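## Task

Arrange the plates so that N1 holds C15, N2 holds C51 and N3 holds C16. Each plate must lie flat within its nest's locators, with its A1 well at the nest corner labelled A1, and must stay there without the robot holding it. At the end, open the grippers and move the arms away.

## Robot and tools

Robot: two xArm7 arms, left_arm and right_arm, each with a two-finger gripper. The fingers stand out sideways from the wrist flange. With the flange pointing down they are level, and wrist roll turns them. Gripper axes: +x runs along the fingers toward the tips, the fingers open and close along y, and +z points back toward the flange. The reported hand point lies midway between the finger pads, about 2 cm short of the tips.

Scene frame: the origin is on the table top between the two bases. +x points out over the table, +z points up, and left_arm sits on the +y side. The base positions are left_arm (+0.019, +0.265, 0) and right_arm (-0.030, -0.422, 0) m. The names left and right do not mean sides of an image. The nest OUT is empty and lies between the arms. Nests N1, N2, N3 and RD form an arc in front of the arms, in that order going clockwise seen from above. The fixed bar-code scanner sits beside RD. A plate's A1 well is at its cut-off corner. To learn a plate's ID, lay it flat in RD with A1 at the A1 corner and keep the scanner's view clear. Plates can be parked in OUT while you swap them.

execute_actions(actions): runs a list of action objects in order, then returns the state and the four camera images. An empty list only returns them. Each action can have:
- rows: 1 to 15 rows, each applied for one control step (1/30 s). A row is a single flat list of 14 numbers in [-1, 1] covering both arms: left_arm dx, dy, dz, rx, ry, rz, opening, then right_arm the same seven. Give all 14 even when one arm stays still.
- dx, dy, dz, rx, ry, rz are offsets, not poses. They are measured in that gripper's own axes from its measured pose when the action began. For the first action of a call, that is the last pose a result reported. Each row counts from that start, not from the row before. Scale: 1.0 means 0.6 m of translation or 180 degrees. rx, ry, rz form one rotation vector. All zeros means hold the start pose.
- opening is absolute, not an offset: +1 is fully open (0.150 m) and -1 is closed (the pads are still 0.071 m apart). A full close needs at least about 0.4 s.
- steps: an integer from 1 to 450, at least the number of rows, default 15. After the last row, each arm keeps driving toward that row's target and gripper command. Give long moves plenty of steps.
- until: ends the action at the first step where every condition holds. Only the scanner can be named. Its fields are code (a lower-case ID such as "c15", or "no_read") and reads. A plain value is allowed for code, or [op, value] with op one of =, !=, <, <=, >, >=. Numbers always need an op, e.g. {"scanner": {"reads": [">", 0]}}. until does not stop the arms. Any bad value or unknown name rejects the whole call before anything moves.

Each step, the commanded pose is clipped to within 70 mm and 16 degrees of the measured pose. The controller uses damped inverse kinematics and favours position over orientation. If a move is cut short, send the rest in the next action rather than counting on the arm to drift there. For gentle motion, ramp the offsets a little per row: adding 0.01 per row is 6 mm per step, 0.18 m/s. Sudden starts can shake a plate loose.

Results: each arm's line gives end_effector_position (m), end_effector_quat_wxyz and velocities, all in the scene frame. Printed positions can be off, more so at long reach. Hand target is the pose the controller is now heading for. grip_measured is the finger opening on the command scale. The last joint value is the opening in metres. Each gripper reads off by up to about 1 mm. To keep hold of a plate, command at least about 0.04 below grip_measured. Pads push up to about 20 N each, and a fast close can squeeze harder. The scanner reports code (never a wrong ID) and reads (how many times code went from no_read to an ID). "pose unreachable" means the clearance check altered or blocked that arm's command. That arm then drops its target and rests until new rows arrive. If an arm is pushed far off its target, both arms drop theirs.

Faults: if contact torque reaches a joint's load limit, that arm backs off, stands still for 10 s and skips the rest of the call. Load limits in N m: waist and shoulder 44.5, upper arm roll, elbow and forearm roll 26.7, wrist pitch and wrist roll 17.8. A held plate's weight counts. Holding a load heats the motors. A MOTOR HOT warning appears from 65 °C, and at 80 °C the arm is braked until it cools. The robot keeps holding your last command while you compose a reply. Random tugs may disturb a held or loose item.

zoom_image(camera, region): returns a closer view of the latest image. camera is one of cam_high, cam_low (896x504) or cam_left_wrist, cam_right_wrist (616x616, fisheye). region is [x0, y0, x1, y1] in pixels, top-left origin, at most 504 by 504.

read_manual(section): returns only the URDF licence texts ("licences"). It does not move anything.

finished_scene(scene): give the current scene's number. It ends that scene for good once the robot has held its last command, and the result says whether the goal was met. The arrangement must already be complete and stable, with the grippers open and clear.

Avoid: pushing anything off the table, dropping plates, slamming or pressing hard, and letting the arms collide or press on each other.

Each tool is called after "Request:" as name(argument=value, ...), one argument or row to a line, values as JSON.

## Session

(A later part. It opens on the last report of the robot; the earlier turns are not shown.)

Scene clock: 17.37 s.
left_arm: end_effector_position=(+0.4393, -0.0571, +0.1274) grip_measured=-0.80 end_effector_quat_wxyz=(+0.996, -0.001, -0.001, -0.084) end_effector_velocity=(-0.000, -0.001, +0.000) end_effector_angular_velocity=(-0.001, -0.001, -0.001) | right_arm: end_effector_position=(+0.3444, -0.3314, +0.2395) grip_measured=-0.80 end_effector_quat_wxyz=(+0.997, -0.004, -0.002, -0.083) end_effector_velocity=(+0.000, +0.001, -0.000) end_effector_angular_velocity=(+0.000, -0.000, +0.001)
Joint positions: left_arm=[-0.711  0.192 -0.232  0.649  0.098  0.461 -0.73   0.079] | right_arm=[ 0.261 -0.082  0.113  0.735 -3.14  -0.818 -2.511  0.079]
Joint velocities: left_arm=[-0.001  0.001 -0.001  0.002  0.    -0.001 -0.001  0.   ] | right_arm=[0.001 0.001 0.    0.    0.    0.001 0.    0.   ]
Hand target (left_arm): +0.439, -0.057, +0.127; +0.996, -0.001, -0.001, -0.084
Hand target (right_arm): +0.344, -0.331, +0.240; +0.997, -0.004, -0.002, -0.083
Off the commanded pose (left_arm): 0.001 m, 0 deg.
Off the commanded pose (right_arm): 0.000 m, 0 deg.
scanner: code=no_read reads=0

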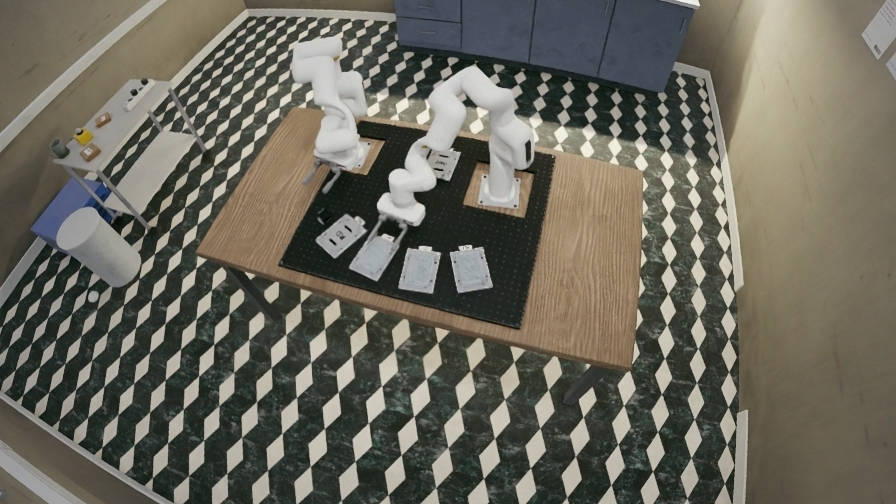

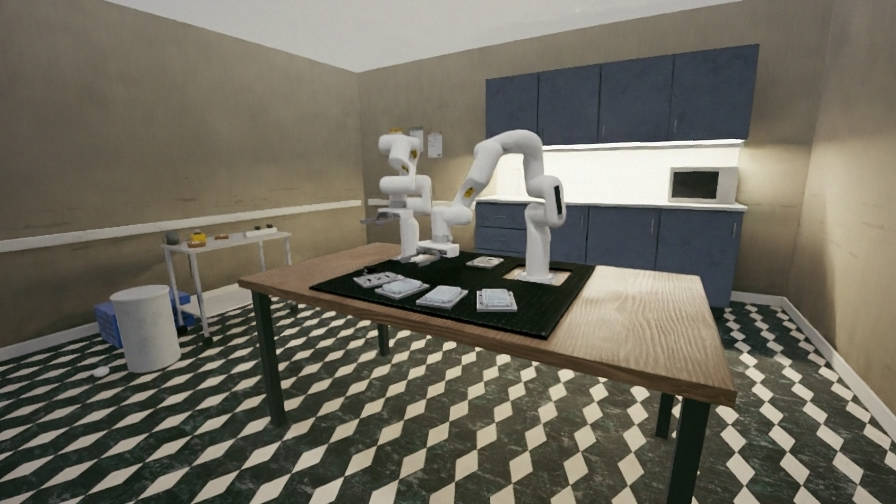

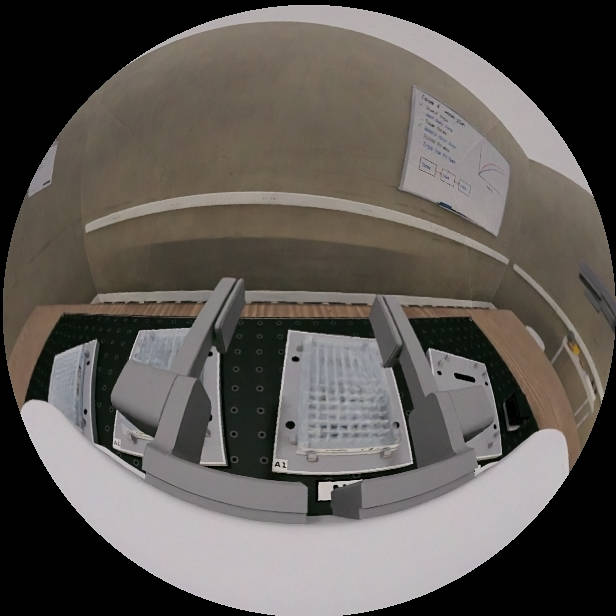

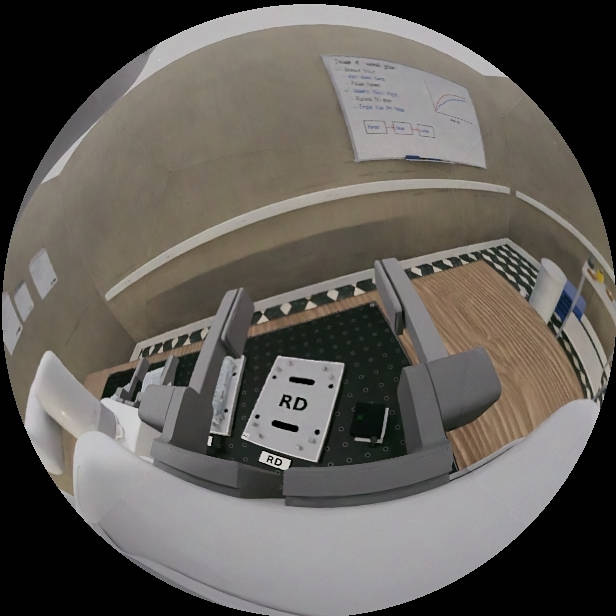

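Request:
execute_actions(
  actions=[
    {"rows": [[-0.1258,0.491,-0.079,0,0,0.196,1, 0.066,0.13,-0.066,0,0,0.004,1]], "steps": 50},
    {"rows": [[0,0,-0.083,0,0,0,1, 0.0655,0.2728,-0.2,0,0,0,1]], "steps": 40},
    {"rows": [[0,0,0,0,0,0,1, 0,0,-0.083,0,0,0,1]], "steps": 25},
  ],
)

Scene clock: 21.77 s.
left_arm: end_effector_position=(+0.4139, +0.2446, +0.0285) grip_measured=+1.00 end_effector_quat_wxyz=(+0.975, -0.003, +0.000, +0.222) end_effector_velocity=(-0.000, -0.000, -0.000) end_effector_angular_velocity=(+0.000, +0.001, -0.001) | right_arm: end_effector_position=(+0.4618, -0.1075, +0.0291) grip_measured=+0.99 end_effector_quat_wxyz=(+0.997, -0.003, -0.001, -0.077) end_effector_velocity=(-0.001, -0.000, -0.001) end_effector_angular_velocity=(-0.000, +0.001, -0.002)
Joint positions: left_arm=[-0.425  0.357 -0.021  0.268 -0.026 -0.092 -0.738  0.15 ] | right_arm=[ 0.594  1.004  0.165  1.712 -3.361 -0.73  -2.047  0.15 ]
Joint velocities: left_arm=[-0.  0. -0. -0. -0.  0.  0.  0.] | right_arm=[ 0.     0.001 -0.    -0.     0.001  0.     0.001 -0.   ]
Hand target (left_arm): +0.414, +0.245, +0.029; +0.975, -0.003, +0.000, +0.222
Hand target (right_arm): +0.462, -0.107, +0.029; +0.997, -0.003, -0.001, -0.077
Off the commanded pose (left_arm): 0.000 m, 0 deg.
Off the commanded pose (right_arm): 0.000 m, 0 deg.
scanner: code=no_read reads=0

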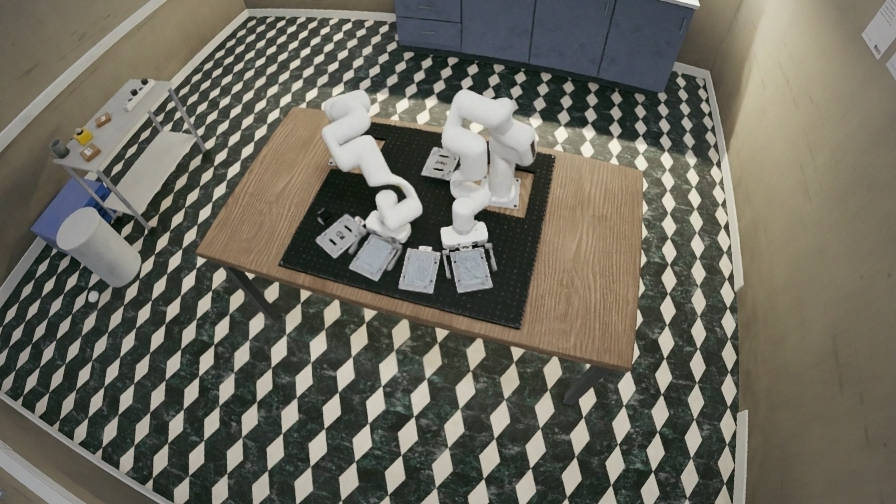

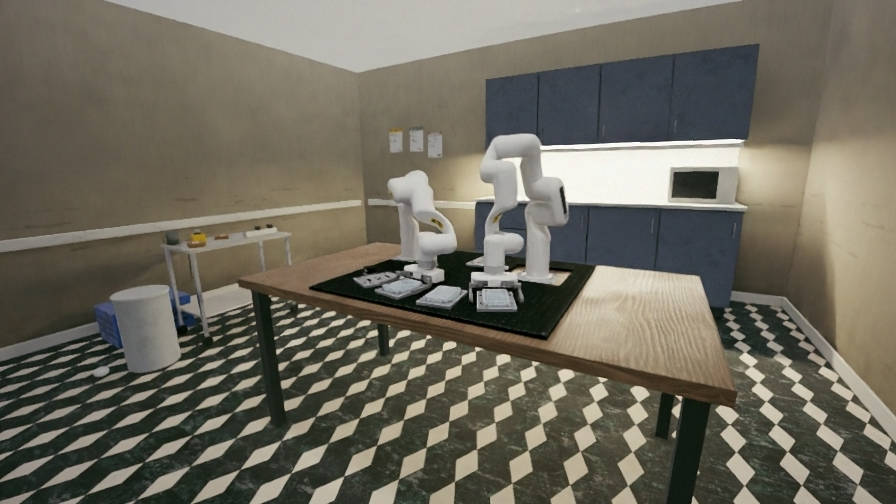

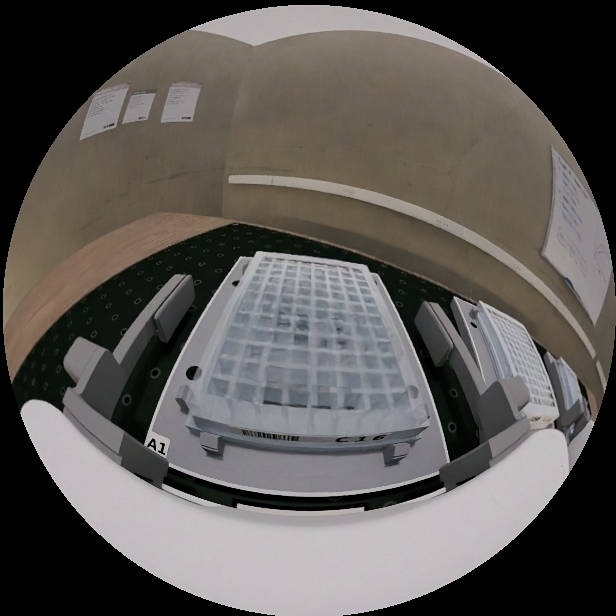

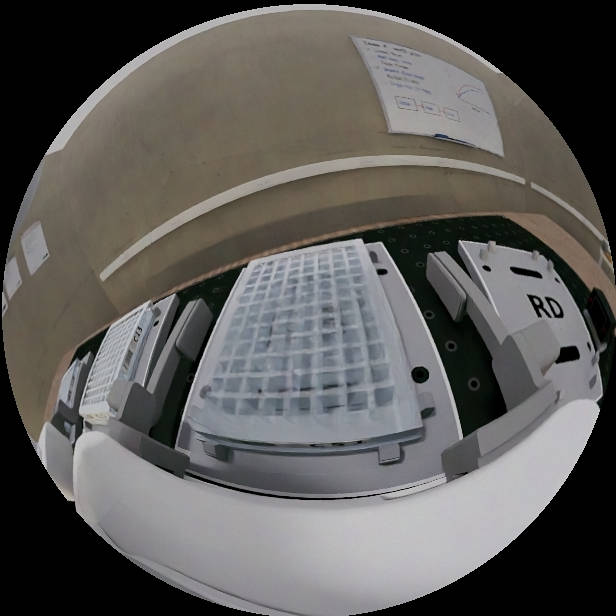

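Request:
execute_actions(
  actions=[
    {"rows": [[0,0.002,0.003,0,0,0,0.6, 0,0.002,0.002,0,0,0,0.6]], "steps": 12},
    {"rows": [[0,0,0,0,0,0,0.3, 0,0,0,0,0,0,0.3],[0,0,0,0,0,0,0.1, 0,0,0,0,0,0,0.1],[0,0,0,0,0,0,-0.1, 0,0,0,0,0,0,-0.1],[0,0,0,0,0,0,-0.3, 0,0,0,0,0,0,-0.3],[0,0,0,0,0,0,-0.4, 0,0,0,0,0,0,-0.4],[0,0,0,0,0,0,-0.5, 0,0,0,0,0,0,-0.5],[0,0,0,0,0,0,-0.55, 0,0,0,0,0,0,-0.55],[0,0,0,0,0,0,-0.6, 0,0,0,0,0,0,-0.6],[0,0,0,0,0,0,-0.65, 0,0,0,0,0,0,-0.65],[0,0,0,0,0,0,-0.7, 0,0,0,0,0,0,-0.7],[0,0,0,0,0,0,-0.75, 0,0,0,0,0,0,-0.75],[0,0,0,0,0,0,-0.8, 0,0,0,0,0,0,-0.8]], "steps": 30},
  ],
)

Scene clock: 23.43 s.
left_arm: end_effector_position=(+0.4136, +0.2451, +0.0304) grip_measured=+0.25 end_effector_quat_wxyz=(+0.975, -0.003, +0.000, +0.221) end_effector_velocity=(-0.001, +0.000, -0.001) end_effector_angular_velocity=(+0.001, +0.002, -0.000) | right_arm: end_effector_position=(+0.4618, -0.1052, +0.0305) grip_measured=+0.25 end_effector_quat_wxyz=(+0.997, -0.003, -0.002, -0.076) end_effector_velocity=(+0.000, -0.001, +0.000) end_effector_angular_velocity=(-0.001, +0.000, -0.003)
Joint positions: left_arm=[-0.422  0.347 -0.022  0.263 -0.025 -0.087 -0.735  0.121] | right_arm=[ 0.595  1.004  0.167  1.718 -3.361 -0.734 -2.046  0.12 ]
Joint velocities: left_arm=[-0.001  0.002  0.    -0.    -0.001  0.     0.001  0.   ] | right_arm=[-0.001 -0.001 -0.    -0.001 -0.    -0.001  0.002  0.   ]
Hand target (left_arm): +0.413, +0.246, +0.030; +0.975, -0.003, +0.000, +0.222
Hand target (right_arm): +0.462, -0.106, +0.030; +0.997, -0.003, -0.001, -0.077
Off the commanded pose (left_arm): 0.001 m, 0 deg.
Off the commanded pose (right_arm): 0.001 m, 0 deg.
scanner: code=no_read reads=0

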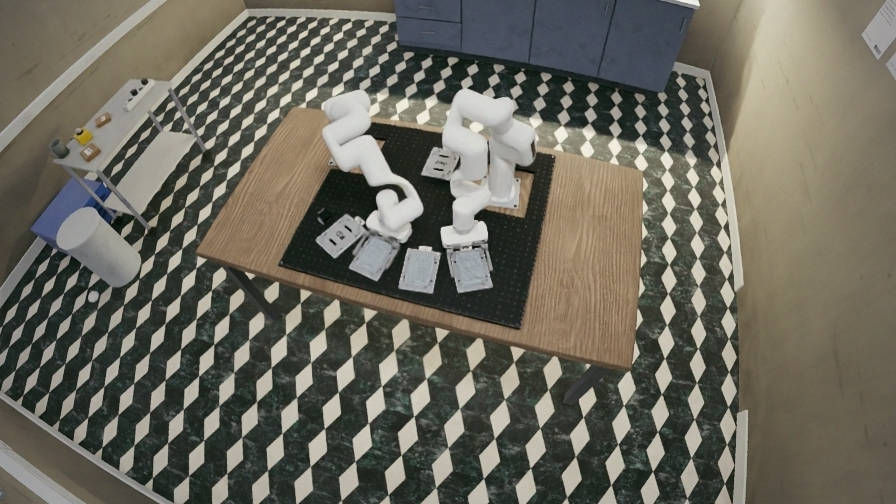

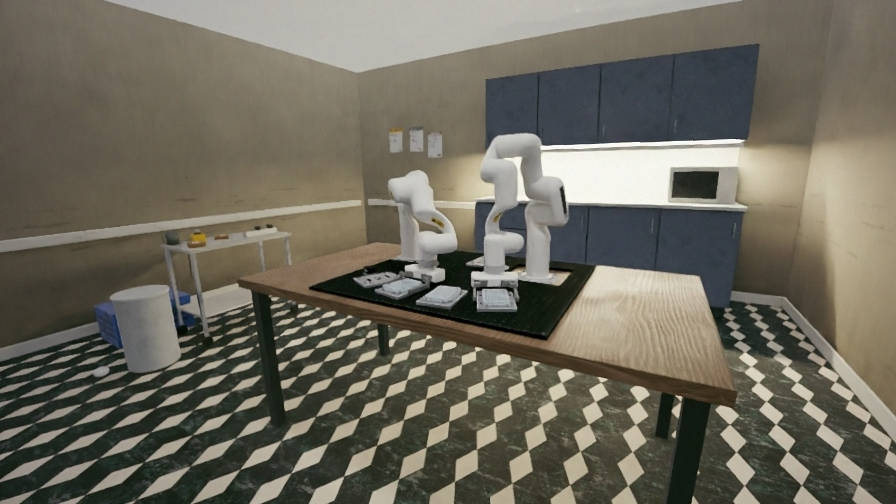

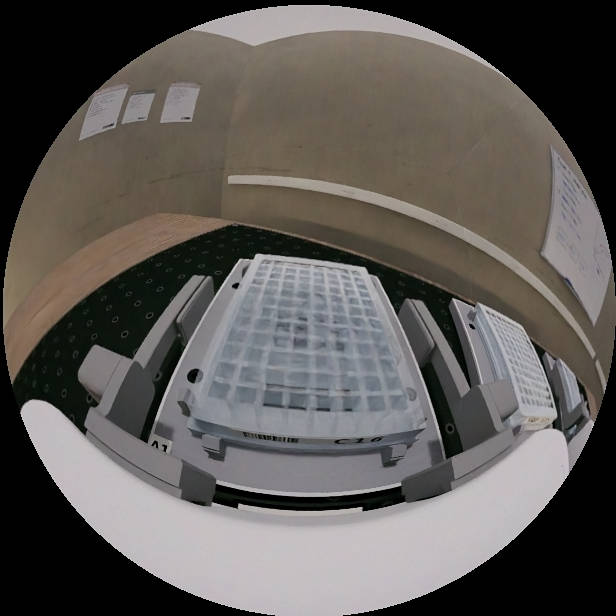

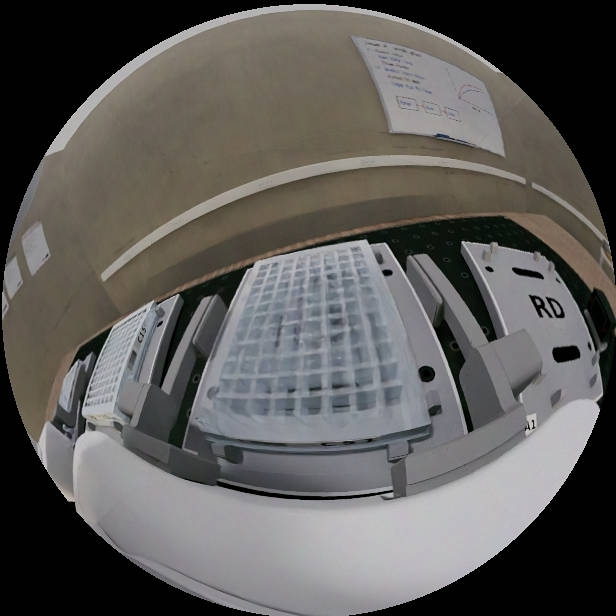

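Request:
execute_actions(
  actions=[
    {"rows": [[0,0,0,0,0,0,0.5, 0,0,0,0,0,0,0.5]], "steps": 10},
    {"rows": [[0,0.001,0.011,0,0,0,0.5, 0,-0.001,0.011,0,0,0,0.5]], "steps": 15},
    {"rows": [[0,0,0,0,0,0,0.3, 0,0,0,0,0,0,0.3],[0,0,0,0,0,0,0.1, 0,0,0,0,0,0,0.1],[0,0,0,0,0,0,-0.1, 0,0,0,0,0,0,-0.1],[0,0,0,0,0,0,-0.3, 0,0,0,0,0,0,-0.3],[0,0,0,0,0,0,-0.4, 0,0,0,0,0,0,-0.4],[0,0,0,0,0,0,-0.5, 0,0,0,0,0,0,-0.5],[0,0,0,0,0,0,-0.55, 0,0,0,0,0,0,-0.55],[0,0,0,0,0,0,-0.6, 0,0,0,0,0,0,-0.6],[0,0,0,0,0,0,-0.65, 0,0,0,0,0,0,-0.65],[0,0,0,0,0,0,-0.7, 0,0,0,0,0,0,-0.7],[0,0,0,0,0,0,-0.75, 0,0,0,0,0,0,-0.75],[0,0,0,0,0,0,-0.8, 0,0,0,0,0,0,-0.8]], "steps": 30},
  ],
)

Scene clock: 25.63 s.
left_arm: end_effector_position=(+0.4131, +0.2463, +0.0370) grip_measured=-0.64 end_effector_quat_wxyz=(+0.975, -0.003, +0.000, +0.222) end_effector_velocity=(-0.001, +0.001, -0.001) end_effector_angular_velocity=(+0.001, +0.002, +0.004) | right_arm: end_effector_position=(+0.4623, -0.1072, +0.0373) grip_measured=-0.65 end_effector_quat_wxyz=(+0.997, -0.004, -0.002, -0.077) end_effector_velocity=(+0.000, -0.002, -0.003) end_effector_angular_velocity=(-0.003, +0.002, +0.005)
Joint positions: left_arm=[-0.42   0.311 -0.021  0.252 -0.025 -0.061 -0.735  0.085] | right_arm=[ 0.593  0.987  0.165  1.707 -3.358 -0.743 -2.051  0.085]
Joint velocities: left_arm=[ 0.001  0.001  0.001 -0.001 -0.002  0.     0.     0.   ] | right_arm=[ 0.001  0.003 -0.008 -0.004  0.008  0.004 -0.013  0.001]
Hand target (left_arm): +0.412, +0.248, +0.036; +0.975, -0.002, +0.001, +0.224
Hand target (right_arm): +0.462, -0.110, +0.036; +0.997, -0.006, -0.001, -0.080
Off the commanded pose (left_arm): 0.002 m, 0 deg.
Off the commanded pose (right_arm): 0.003 m, 0 deg.
scanner: code=no_read reads=0

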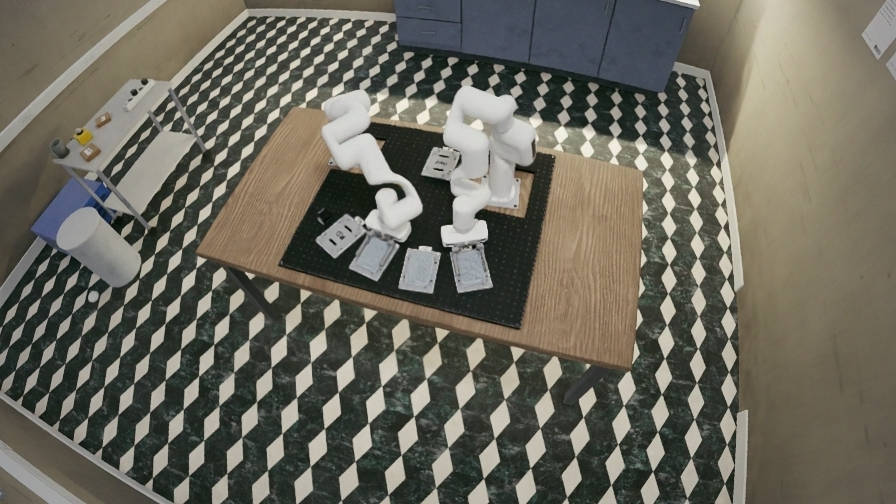

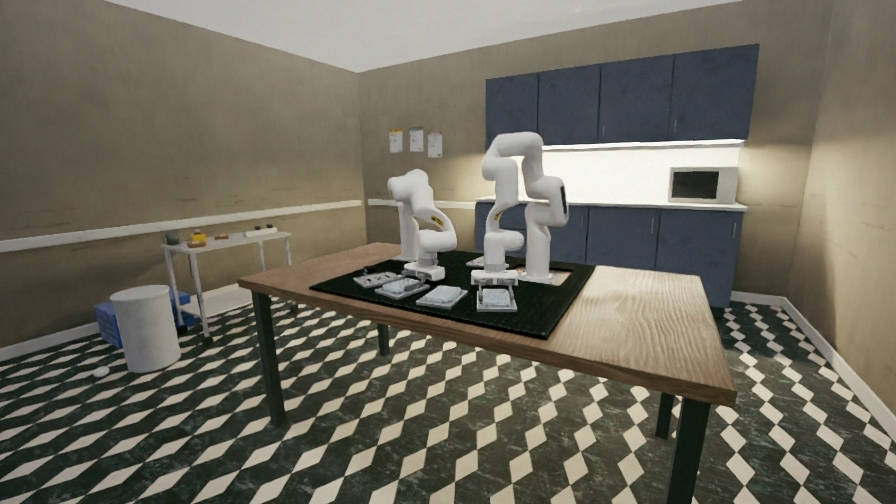

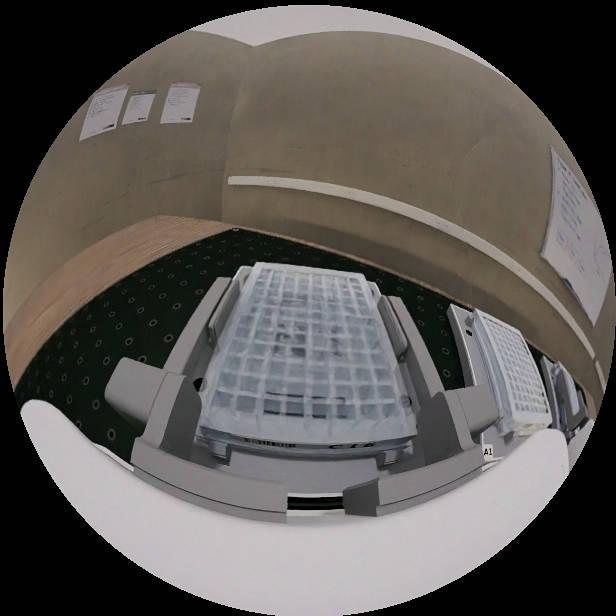

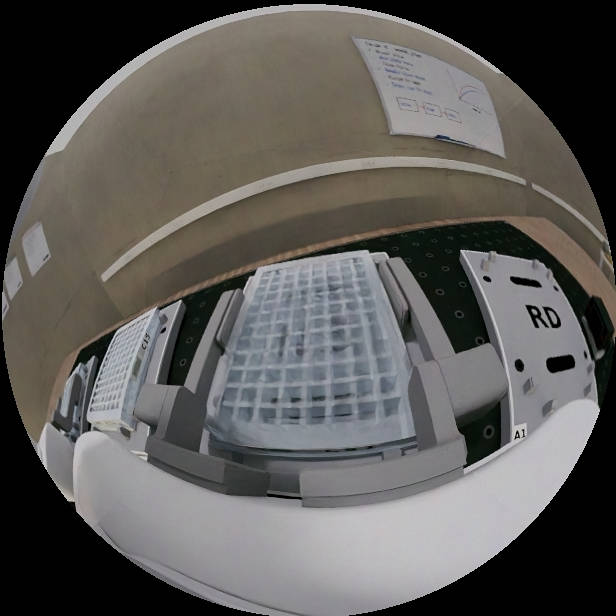

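Request:
execute_actions(
  actions=[
    {"rows": [[0,0,0,0,0,0,-0.3, 0,0,0,0,0,0,-0.3]], "steps": 12},
    {"rows": [[0,0,0.006,0,0,0,-0.3, 0,0.001,0.0055,0,0,0,-0.3]], "steps": 15},
    {"rows": [[0,0,0,0,0,0,-0.4, 0,0,0,0,0,0,-0.4],[0,0,0,0,0,0,-0.5, 0,0,0,0,0,0,-0.5],[0,0,0,0,0,0,-0.55, 0,0,0,0,0,0,-0.55],[0,0,0,0,0,0,-0.6, 0,0,0,0,0,0,-0.6],[0,0,0,0,0,0,-0.65, 0,0,0,0,0,0,-0.65],[0,0,0,0,0,0,-0.7, 0,0,0,0,0,0,-0.7],[0,0,0,0,0,0,-0.75, 0,0,0,0,0,0,-0.75],[0,0,0,0,0,0,-0.8, 0,0,0,0,0,0,-0.8],[0,0,0,0,0,0,-0.85, 0,0,0,0,0,0,-0.85]], "steps": 25},
  ],
)

Scene clock: 27.60 s.
left_arm: end_effector_position=(+0.4128, +0.2468, +0.0404) grip_measured=-0.72 end_effector_quat_wxyz=(+0.975, -0.002, +0.000, +0.222) end_effector_velocity=(-0.001, +0.000, -0.001) end_effector_angular_velocity=(+0.001, +0.003, -0.003) | right_arm: end_effector_position=(+0.4625, -0.1086, +0.0385) grip_measured=-0.60 end_effector_quat_wxyz=(+0.997, -0.006, -0.001, -0.076) end_effector_velocity=(-0.000, -0.005, -0.004) end_effector_angular_velocity=(-0.009, +0.006, -0.004)
Joint positions: left_arm=[-0.42   0.291 -0.021  0.247 -0.026 -0.046 -0.734  0.082] | right_arm=[ 0.594  0.983  0.158  1.704 -3.349 -0.747 -2.061  0.087]
Joint velocities: left_arm=[-0.     0.001  0.001 -0.002 -0.004  0.     0.007  0.   ] | right_arm=[ 0.005  0.004 -0.018 -0.004  0.019  0.    -0.015  0.01 ]
Hand target (left_arm): +0.412, +0.249, +0.040; +0.974, -0.001, +0.002, +0.225
Hand target (right_arm): +0.462, -0.111, +0.038; +0.997, -0.009, +0.001, -0.080
Off the commanded pose (left_arm): 0.002 m, 0 deg.
Off the commanded pose (right_arm): 0.003 m, 1 deg.
scanner: code=no_read reads=0

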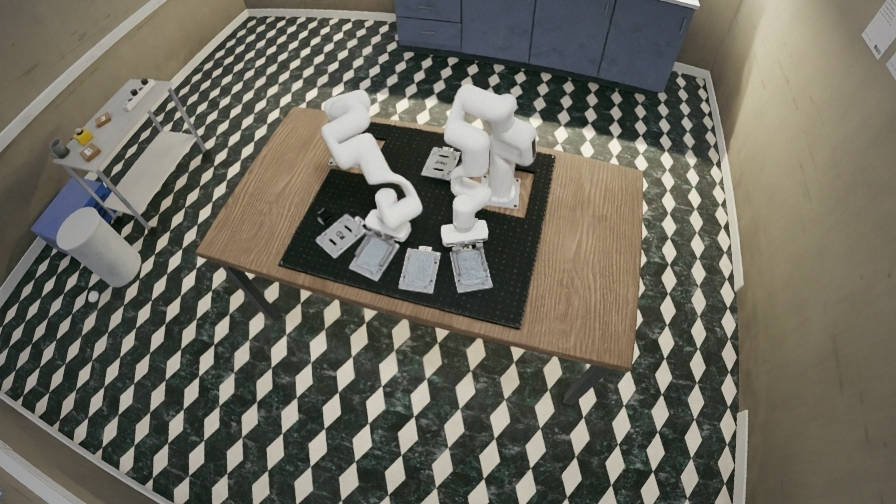

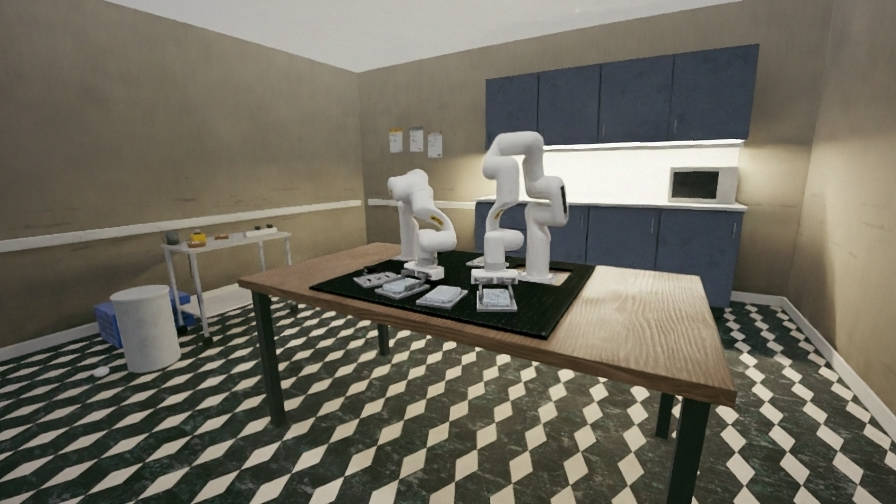

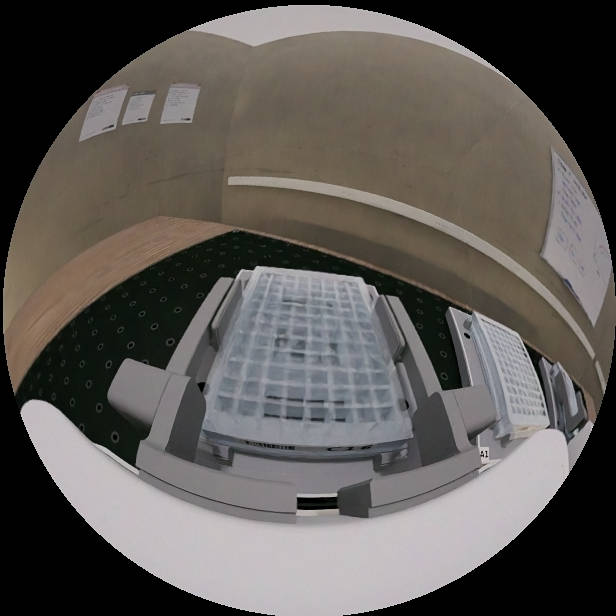

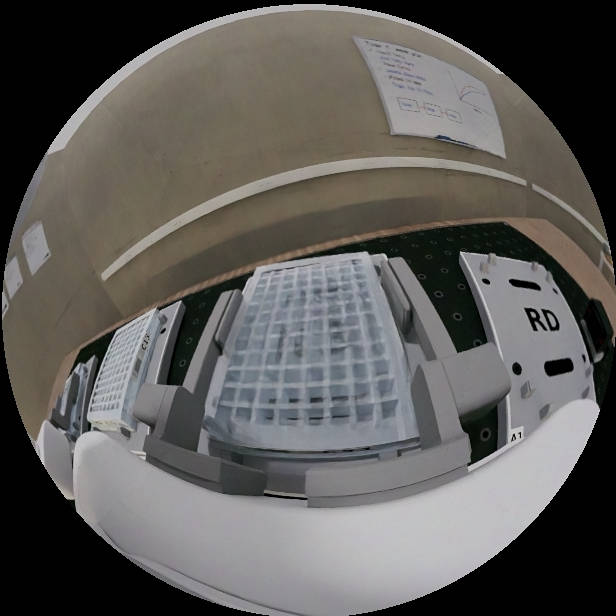

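Request:
execute_actions(
  actions=[
    {"rows": [[0,0,0.0027,0,0,0,-0.85, 0,0,0,0,0,0,-0.2],[0,0,0.0067,0,0,0,-0.85, 0,0,0,0,0,0,-0.2],[0,0,0.0133,0,0,0,-0.85, 0,0,0,0,0,0,-0.2],[0,0,0.0213,0,0,0,-0.85, 0,0,0,0,0,0,-0.2],[0,0,0.0306,0,0,0,-0.85, 0,0,0,0,0,0,-0.2],[0,0,0.0412,0,0,0,-0.85, 0,0,0,0,0,0,-0.2],[0,0,0.0532,0,0,0,-0.85, 0,0,0,0,0,0,-0.2],[0,0,0.0665,0,0,0,-0.85, 0,0.0043,0.0035,0.0038,0,0,-0.2],[0,0,0.0798,0,0,0,-0.85, 0,0.0043,0.0035,0.0038,0,0,-0.2],[0,0,0.0918,0,0,0,-0.85, 0,0.0043,0.0035,0.0038,0,0,-0.2],[0,0,0.1024,0,0,0,-0.85, 0,0.0043,0.0035,0.0038,0,0,-0.2],[0,0,0.113,0,0,0,-0.85, 0,0.0043,0.0035,0.0038,0,0,-0.2],[0,0,0.1224,0,0,0,-0.85, 0,0.0043,0.0035,0.0038,0,0,-0.2],[0,0,0.129,0,0,0,-0.85, 0,0.0043,0.0035,0.0038,0,0,-0.2],[0,0,0.133,0,0,0,-0.85, 0,0.0043,0.0035,0.0038,0,0,-0.2]], "steps": 30},
    {"rows": [[0,0,0,0,0,-0.0038,-0.85, 0,0,0,0,0,0,-0.3],[0,0,0,0,0,-0.0096,-0.85, 0,0,0,0,0,0,-0.4],[0,0,0,0,0,-0.0191,-0.85, 0,0,0,0,0,0,-0.5],[0,0,0,0,0,-0.0306,-0.85, 0,0,0,0,0,0,-0.55],[0,0,0,0,0,-0.044,-0.85, 0,0,0,0,0,0,-0.6],[0,0,0,0,0,-0.0593,-0.85, 0,0,0,0,0,0,-0.65],[0,0,0,0,0,-0.0766,-0.85, 0,0,0,0,0,0,-0.7],[0,0,0,0,0,-0.0957,-0.85, 0,0,0,0,0,0,-0.75],[0,0,0,0,0,-0.1148,-0.85, 0,0,0,0,0,0,-0.8],[0,0,0,0,0,-0.1321,-0.85, 0,0,0,0,0,0,-0.85],[0,0,0,0,0,-0.1474,-0.85, 0,0,0,0,0,0,-0.85],[0,0,0,0,0,-0.1627,-0.85, 0,0,0,0,0,0,-0.85],[0,0,0,0,0,-0.1761,-0.85, 0,0,0,0,0,0,-0.85],[0,0,0,0,0,-0.1857,-0.85, 0,0,0,0,0,0,-0.85],[0,0,0,0,0,-0.1914,-0.85, 0,0,0,0,0,0,-0.85]], "steps": 30},
  ],
)

Scene clock: 30.70 s.
left_arm: end_effector_position=(+0.4120, +0.2467, +0.1191) grip_measured=-0.85 end_effector_quat_wxyz=(+0.997, -0.003, +0.000, -0.076) end_effector_velocity=(+0.000, +0.001, +0.000) end_effector_angular_velocity=(-0.002, -0.000, +0.002) | right_arm: end_effector_position=(+0.4629, -0.1054, +0.0409) grip_measured=-0.72 end_effector_quat_wxyz=(+0.997, +0.000, -0.001, -0.075) end_effector_velocity=(+0.000, -0.001, +0.000) end_effector_angular_velocity=(-0.001, +0.000, -0.001)
Joint positions: left_arm=[-0.336 -0.232  0.288  0.109  0.182  0.338  0.053  0.077] | right_arm=[ 0.594  0.978  0.16   1.707 -3.341 -0.743 -2.068  0.082]
Joint velocities: left_arm=[ 0.001 -0.001  0.004  0.001 -0.003  0.001  0.006  0.   ] | right_arm=[-0.001 -0.    -0.    -0.    -0.001 -0.001  0.001  0.   ]
Hand target (left_arm): +0.412, +0.247, +0.119; +0.997, -0.003, +0.000, -0.076
Hand target (right_arm): +0.463, -0.106, +0.041; +0.997, -0.000, -0.001, -0.076
Off the commanded pose (left_arm): 0.001 m, 0 deg.
Off the commanded pose (right_arm): 0.001 m, 0 deg.
scanner: code=no_read reads=0

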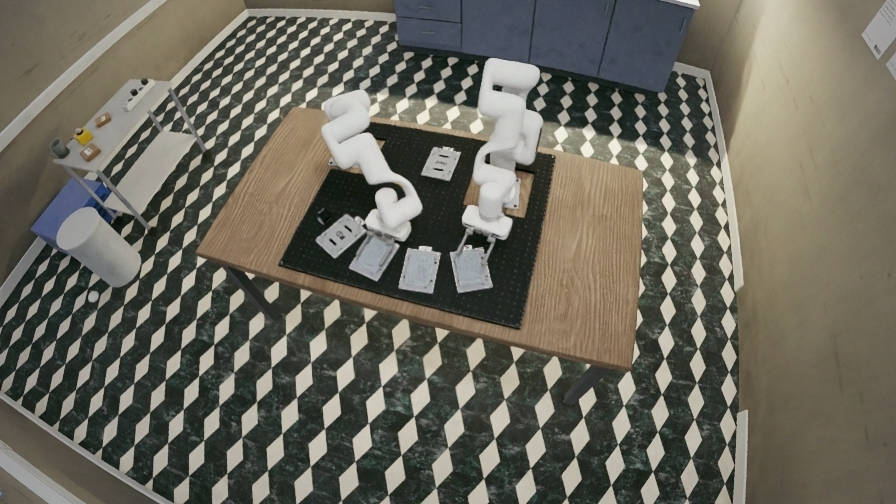

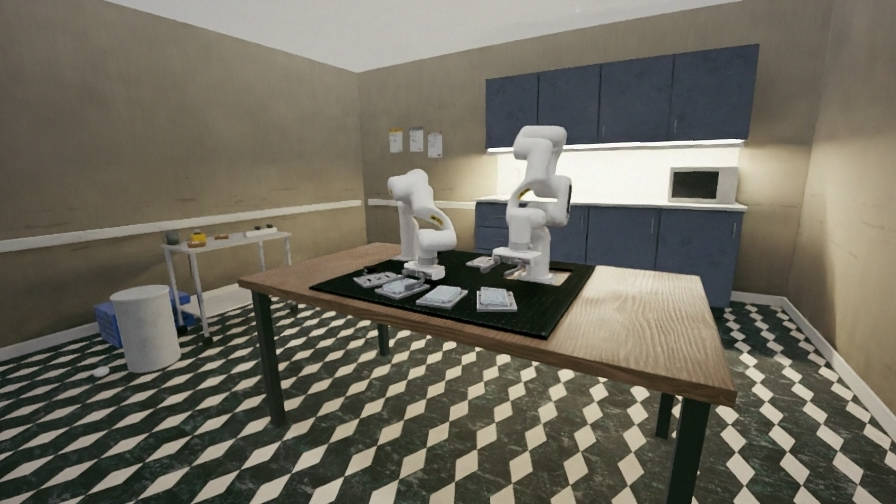

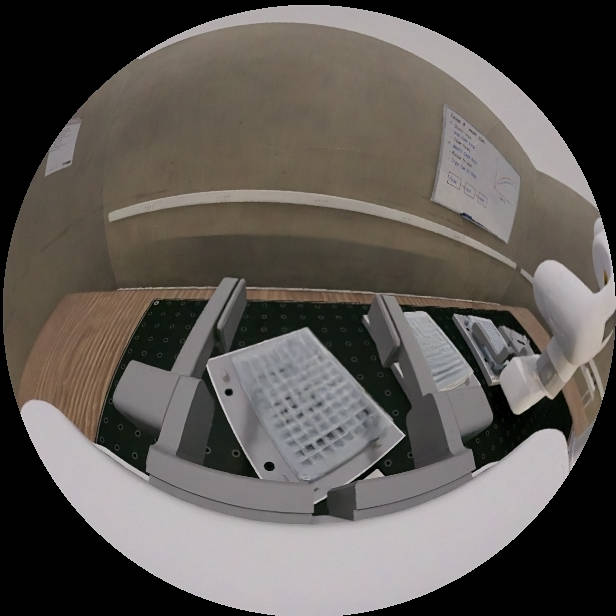

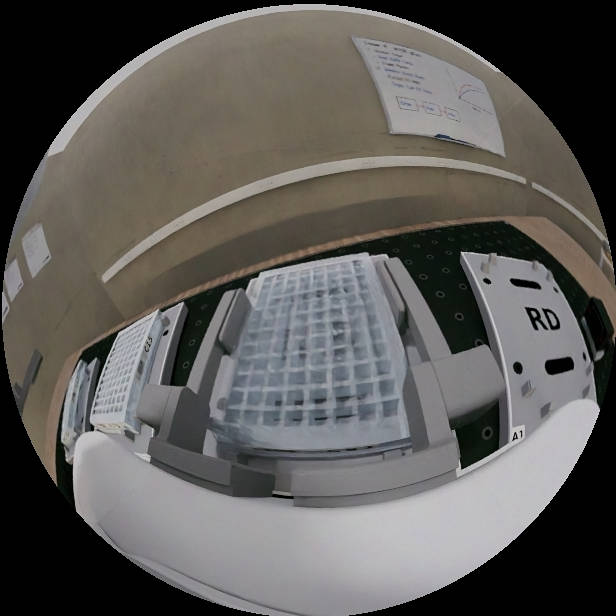

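Request:
execute_actions(
  actions=[
    {"rows": [[0,0,0,0,0,0,-0.85, 0,0,0,0,0,0,-0.9],[0,0,0,0,0,0,-0.85, 0,0,0,0,0,0,-0.95],[0,0,0,0,0,0,-0.85, 0,0,0,0,0,0,-1]], "steps": 12},
    {"rows": [[0,0,0,0,0,0,-0.85, 0,0,0.001,0,0,0,-1],[0,0,0,0,0,0,-0.85, 0,0,0.002,0,0,0,-1],[0,0,0,0,0,0,-0.85, 0,0,0.004,0,0,0,-1],[0,0,0,0,0,0,-0.85, 0,0,0.006,0,0,0,-1],[0,0,0,0,0,0,-0.85, 0,0,0.009,0,0,0,-1],[0,0,0,0,0,0,-0.85, 0,0,0.012,0,0,0,-1],[0,0,0,0,0,0,-0.85, 0,0,0.015,0,0,0,-1],[0,0,0,0,0,0,-0.85, 0,0,0.019,0,0,0,-1],[0,0,0,0,0,0,-0.85, 0,0,0.023,0,0,0,-1],[0,0,0,0,0,0,-0.85, 0,0,0.027,0,0,0,-1],[0,0,0,0,0,0,-0.85, 0,0,0.031,0,0,0,-1],[0,0,0,0,0,0,-0.85, 0,0,0.035,0,0,0,-1],[0,0,0,0,0,0,-0.85, 0,0,0.039,0,0,0,-1],[0,0,0,0,0,0,-0.85, 0,0,0.042,0,0,0,-1],[0,0,0,0,0,0,-0.85, 0,0,0.045,0,0,0,-1]], "steps": 30},
  ],
)

Scene clock: 32.47 s.
left_arm: end_effector_position=(+0.4120, +0.2467, +0.1191) grip_measured=-0.85 end_effector_quat_wxyz=(+0.997, -0.003, +0.000, -0.076) end_effector_velocity=(+0.000, +0.000, +0.001) end_effector_angular_velocity=(-0.000, -0.001, +0.001) | right_arm: end_effector_position=(+0.4627, -0.1056, +0.0677) grip_measured=-0.73 end_effector_quat_wxyz=(+0.997, -0.000, -0.001, -0.075) end_effector_velocity=(+0.000, +0.001, +0.001) end_effector_angular_velocity=(+0.002, -0.002, +0.001)
Joint positions: left_arm=[-0.336 -0.232  0.288  0.109  0.182  0.338  0.053  0.077] | right_arm=[ 0.588  0.92   0.167  1.687 -3.333 -0.781 -2.073  0.082]
Joint velocities: left_arm=[ 0.    -0.002  0.     0.    -0.     0.001 -0.     0.   ] | right_arm=[-0.    -0.002  0.001  0.001 -0.     0.    -0.     0.   ]
Hand target (left_arm): +0.412, +0.247, +0.119; +0.997, -0.003, +0.000, -0.076
Hand target (right_arm): +0.463, -0.106, +0.068; +0.997, +0.000, -0.001, -0.075
Off the commanded pose (left_arm): 0.000 m, 0 deg.
Off the commanded pose (right_arm): 0.000 m, 0 deg.
scanner: code=no_read reads=0

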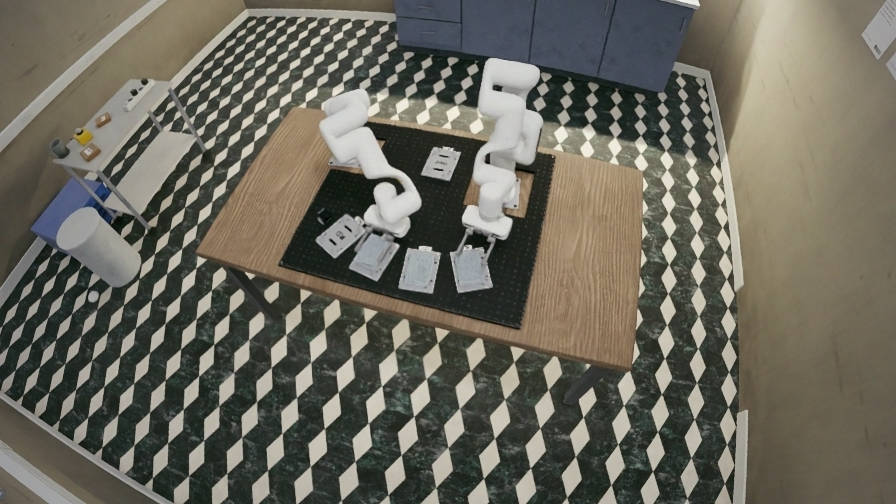

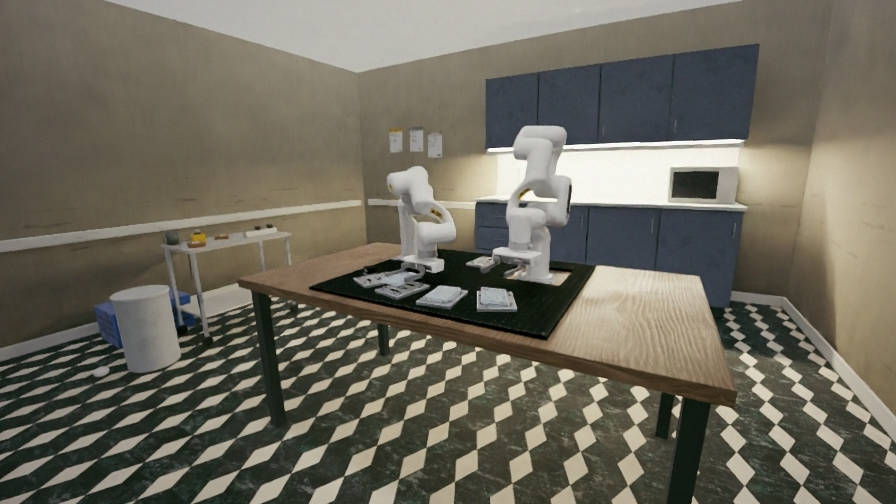

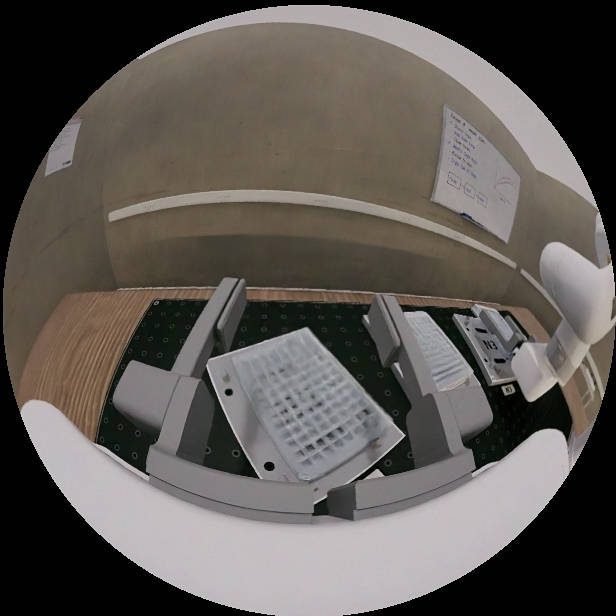

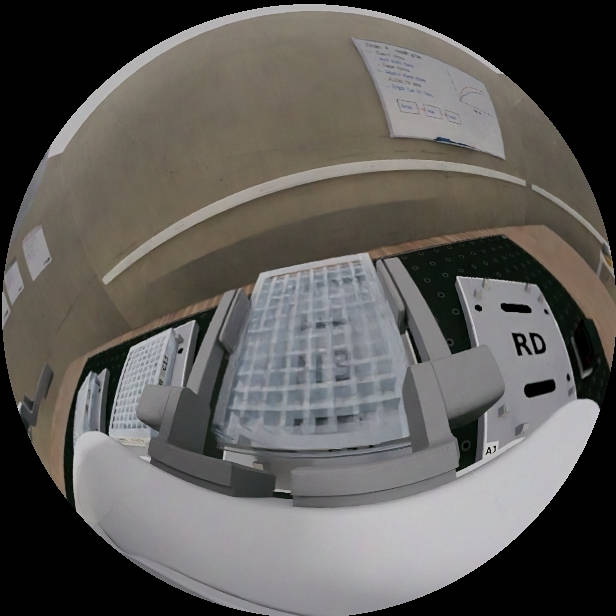

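Request:
execute_actions(
  actions=[
    {"rows": [[0,0,0,0,0,0.1914,1, -0.0005,-0.0014,0.001,0,0,0,-1],[0,0,0,0,0,0.1914,1, -0.0014,-0.0042,0.0029,0,0,0,-1],[0,0,0,0,0,0.1914,1, -0.0029,-0.0083,0.0058,0,0,0,-1],[0,0,0,0,0,0.1914,1, -0.0048,-0.0139,0.0096,0,0,0,-1],[0,0,0,0,0,0.1914,1, -0.0072,-0.0209,0.0144,0,0,0,-1],[0,0,0,0,0,0.1914,1, -0.0101,-0.0292,0.0202,0,0,0,-1],[0,0,0,0,0,0.1914,1, -0.0134,-0.0389,0.0269,0,0,0,-1],[0,0,0,0,0,0.1914,1, -0.0173,-0.05,0.0346,0,0,0,-1],[0,0,0,0,0,0.1914,1, -0.0216,-0.0626,0.0432,0,0,0,-1],[0,0,0,0,0,0.1914,1, -0.0259,-0.0751,0.0518,0,0,0,-1],[0,0,0,0,0,0.1914,1, -0.0302,-0.0876,0.0605,0,0,0,-1],[0,0,0,0,0,0.1914,1, -0.0346,-0.1001,0.0691,0,0,0,-1],[0,0,0,0,0,0.1914,1, -0.0389,-0.1126,0.0778,0,0,0,-1],[0,0,0,0,0,0.1914,1, -0.0432,-0.1251,0.0864,0,0,0,-1],[0,0,0,0,0,0.1914,1, -0.048,-0.139,0.096,0,0,0,-1]], "steps": 25},
    {"rows": [[-0.04,0,-0.06,0,0,0,1, -0.0005,-0.0014,0.001,0,0,0,-1],[-0.04,0,-0.06,0,0,0,1, -0.0014,-0.0042,0.0029,0,0,0,-1],[-0.04,0,-0.06,0,0,0,1, -0.0029,-0.0083,0.0058,0,0,0,-1],[-0.04,0,-0.06,0,0,0,1, -0.0048,-0.0139,0.0096,0,0,0,-1],[-0.04,0,-0.06,0,0,0,1, -0.0072,-0.0209,0.0144,0,0,0,-1],[-0.04,0,-0.06,0,0,0,1, -0.0101,-0.0292,0.0202,0,0,0,-1],[-0.04,0,-0.06,0,0,0,1, -0.0134,-0.0389,0.0269,0,0,0,-1],[-0.04,0,-0.06,0,0,0,1, -0.0173,-0.05,0.0346,0,0,0,-1],[-0.04,0,-0.06,0,0,0,1, -0.0216,-0.0626,0.0432,0,0,0,-1],[-0.04,0,-0.06,0,0,0,1, -0.0259,-0.0751,0.0518,0,0,0,-1],[-0.04,0,-0.06,0,0,0,1, -0.0302,-0.0876,0.0605,0,0,0,-1],[-0.04,0,-0.06,0,0,0,1, -0.0346,-0.1001,0.0691,0,0,0,-1],[-0.04,0,-0.06,0,0,0,1, -0.0389,-0.1126,0.0778,0,0,0,-1],[-0.04,0,-0.06,0,0,0,1, -0.0432,-0.1251,0.0864,0,0,0,-1],[-0.04,0,-0.06,0,0,0,1, -0.048,-0.139,0.096,0,0,0,-1]], "steps": 15},
    {"rows": [[0,0,0,0,0,0,1, -0.0048,-0.0139,0.0096,0,0,0,-1],[0,0,0,0,0,0,1, -0.0091,-0.0264,0.0182,0,0,0,-1],[0,0,0,0,0,0,1, -0.0134,-0.0389,0.0269,0,0,0,-1],[0,0,0,0,0,0,1, -0.0178,-0.0514,0.0355,0,0,0,-1],[0,0,0,0,0,0,1, -0.0221,-0.0639,0.0442,0,0,0,-1],[0,0,0,0,0,0,1, -0.0264,-0.0765,0.0528,0,0,0,-1],[0,0,0,0,0,0,1, -0.0307,-0.089,0.0614,0,0,0,-1],[0,0,0,0,0,0,1, -0.0346,-0.1001,0.0691,0,0,0,-1],[0,0,0,0,0,0,1, -0.0379,-0.1098,0.0758,0,0,0,-1],[0,0,0,0,0,0,1, -0.0408,-0.1182,0.0816,0,0,0,-1],[0,0,0,0,0,0,1, -0.0432,-0.1251,0.0864,0,0,0,-1],[0,0,0,0,0,0,1, -0.0451,-0.1307,0.0902,0,0,0,-1],[0,0,0,0,0,0,1, -0.0466,-0.1348,0.0931,0,0,0,-1],[0,0,0,0,0,0,1, -0.0475,-0.1376,0.095,0,0,0,-1],[0,0,0,0,0,0,1, -0.048,-0.139,0.096,0,0,0,-1]], "steps": 28},
  ],
)

Scene clock: 35.40 s.
left_arm: end_effector_position=(+0.3909, +0.2371, +0.0838) grip_measured=+1.00 end_effector_quat_wxyz=(+0.975, -0.002, +0.001, +0.223) end_effector_velocity=(-0.000, -0.000, -0.000) end_effector_angular_velocity=(-0.000, -0.000, -0.000) | right_arm: end_effector_position=(+0.3505, -0.3165, +0.2219) grip_measured=-0.73 end_effector_quat_wxyz=(+0.997, -0.004, -0.002, -0.077) end_effector_velocity=(+0.000, -0.001, +0.002) end_effector_angular_velocity=(+0.001, -0.003, -0.003)
Joint positions: left_arm=[-0.49   0.012 -0.016  0.148 -0.031  0.135 -0.796  0.15 ] | right_arm=[ 0.268 -0.012  0.147  0.755 -3.151 -0.767 -2.473  0.082]
Joint velocities: left_arm=[-0.     0.     0.    -0.     0.    -0.001 -0.     0.   ] | right_arm=[-0.002 -0.005 -0.002 -0.001  0.    -0.001 -0.001  0.   ]
Hand target (left_arm): +0.391, +0.237, +0.084; +0.975, -0.002, +0.001, +0.223
Hand target (right_arm): +0.351, -0.317, +0.222; +0.997, -0.004, -0.002, -0.077
Off the commanded pose (left_arm): 0.000 m, 0 deg.
Off the commanded pose (right_arm): 0.001 m, 0 deg.
scanner: code=no_read reads=0

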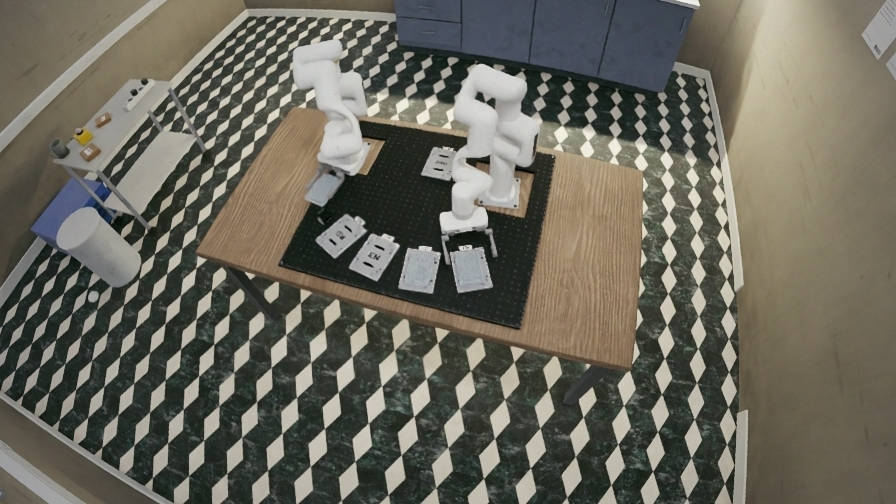

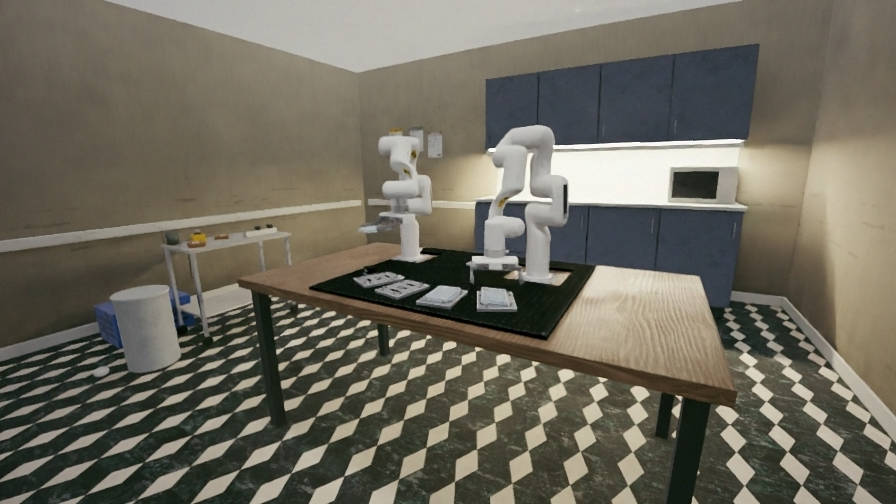

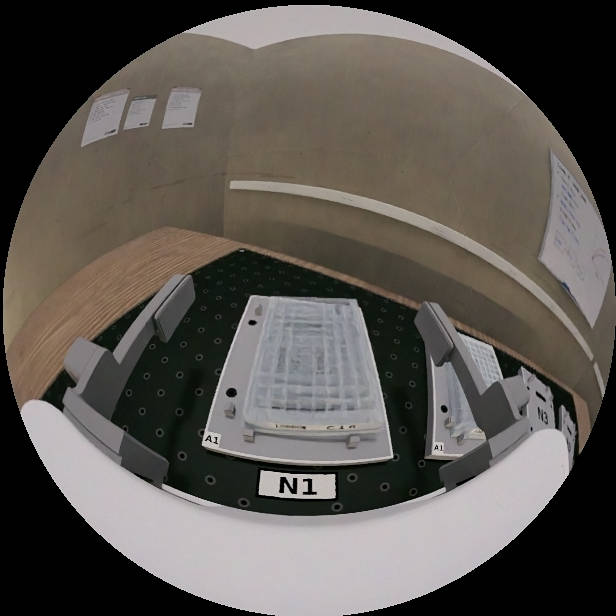

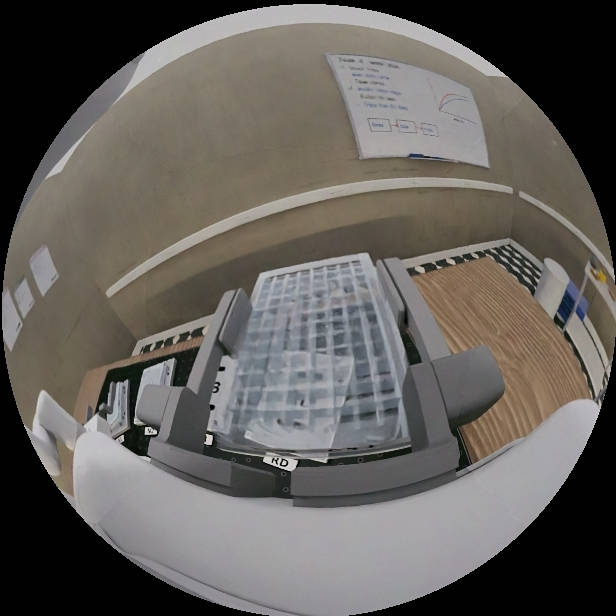

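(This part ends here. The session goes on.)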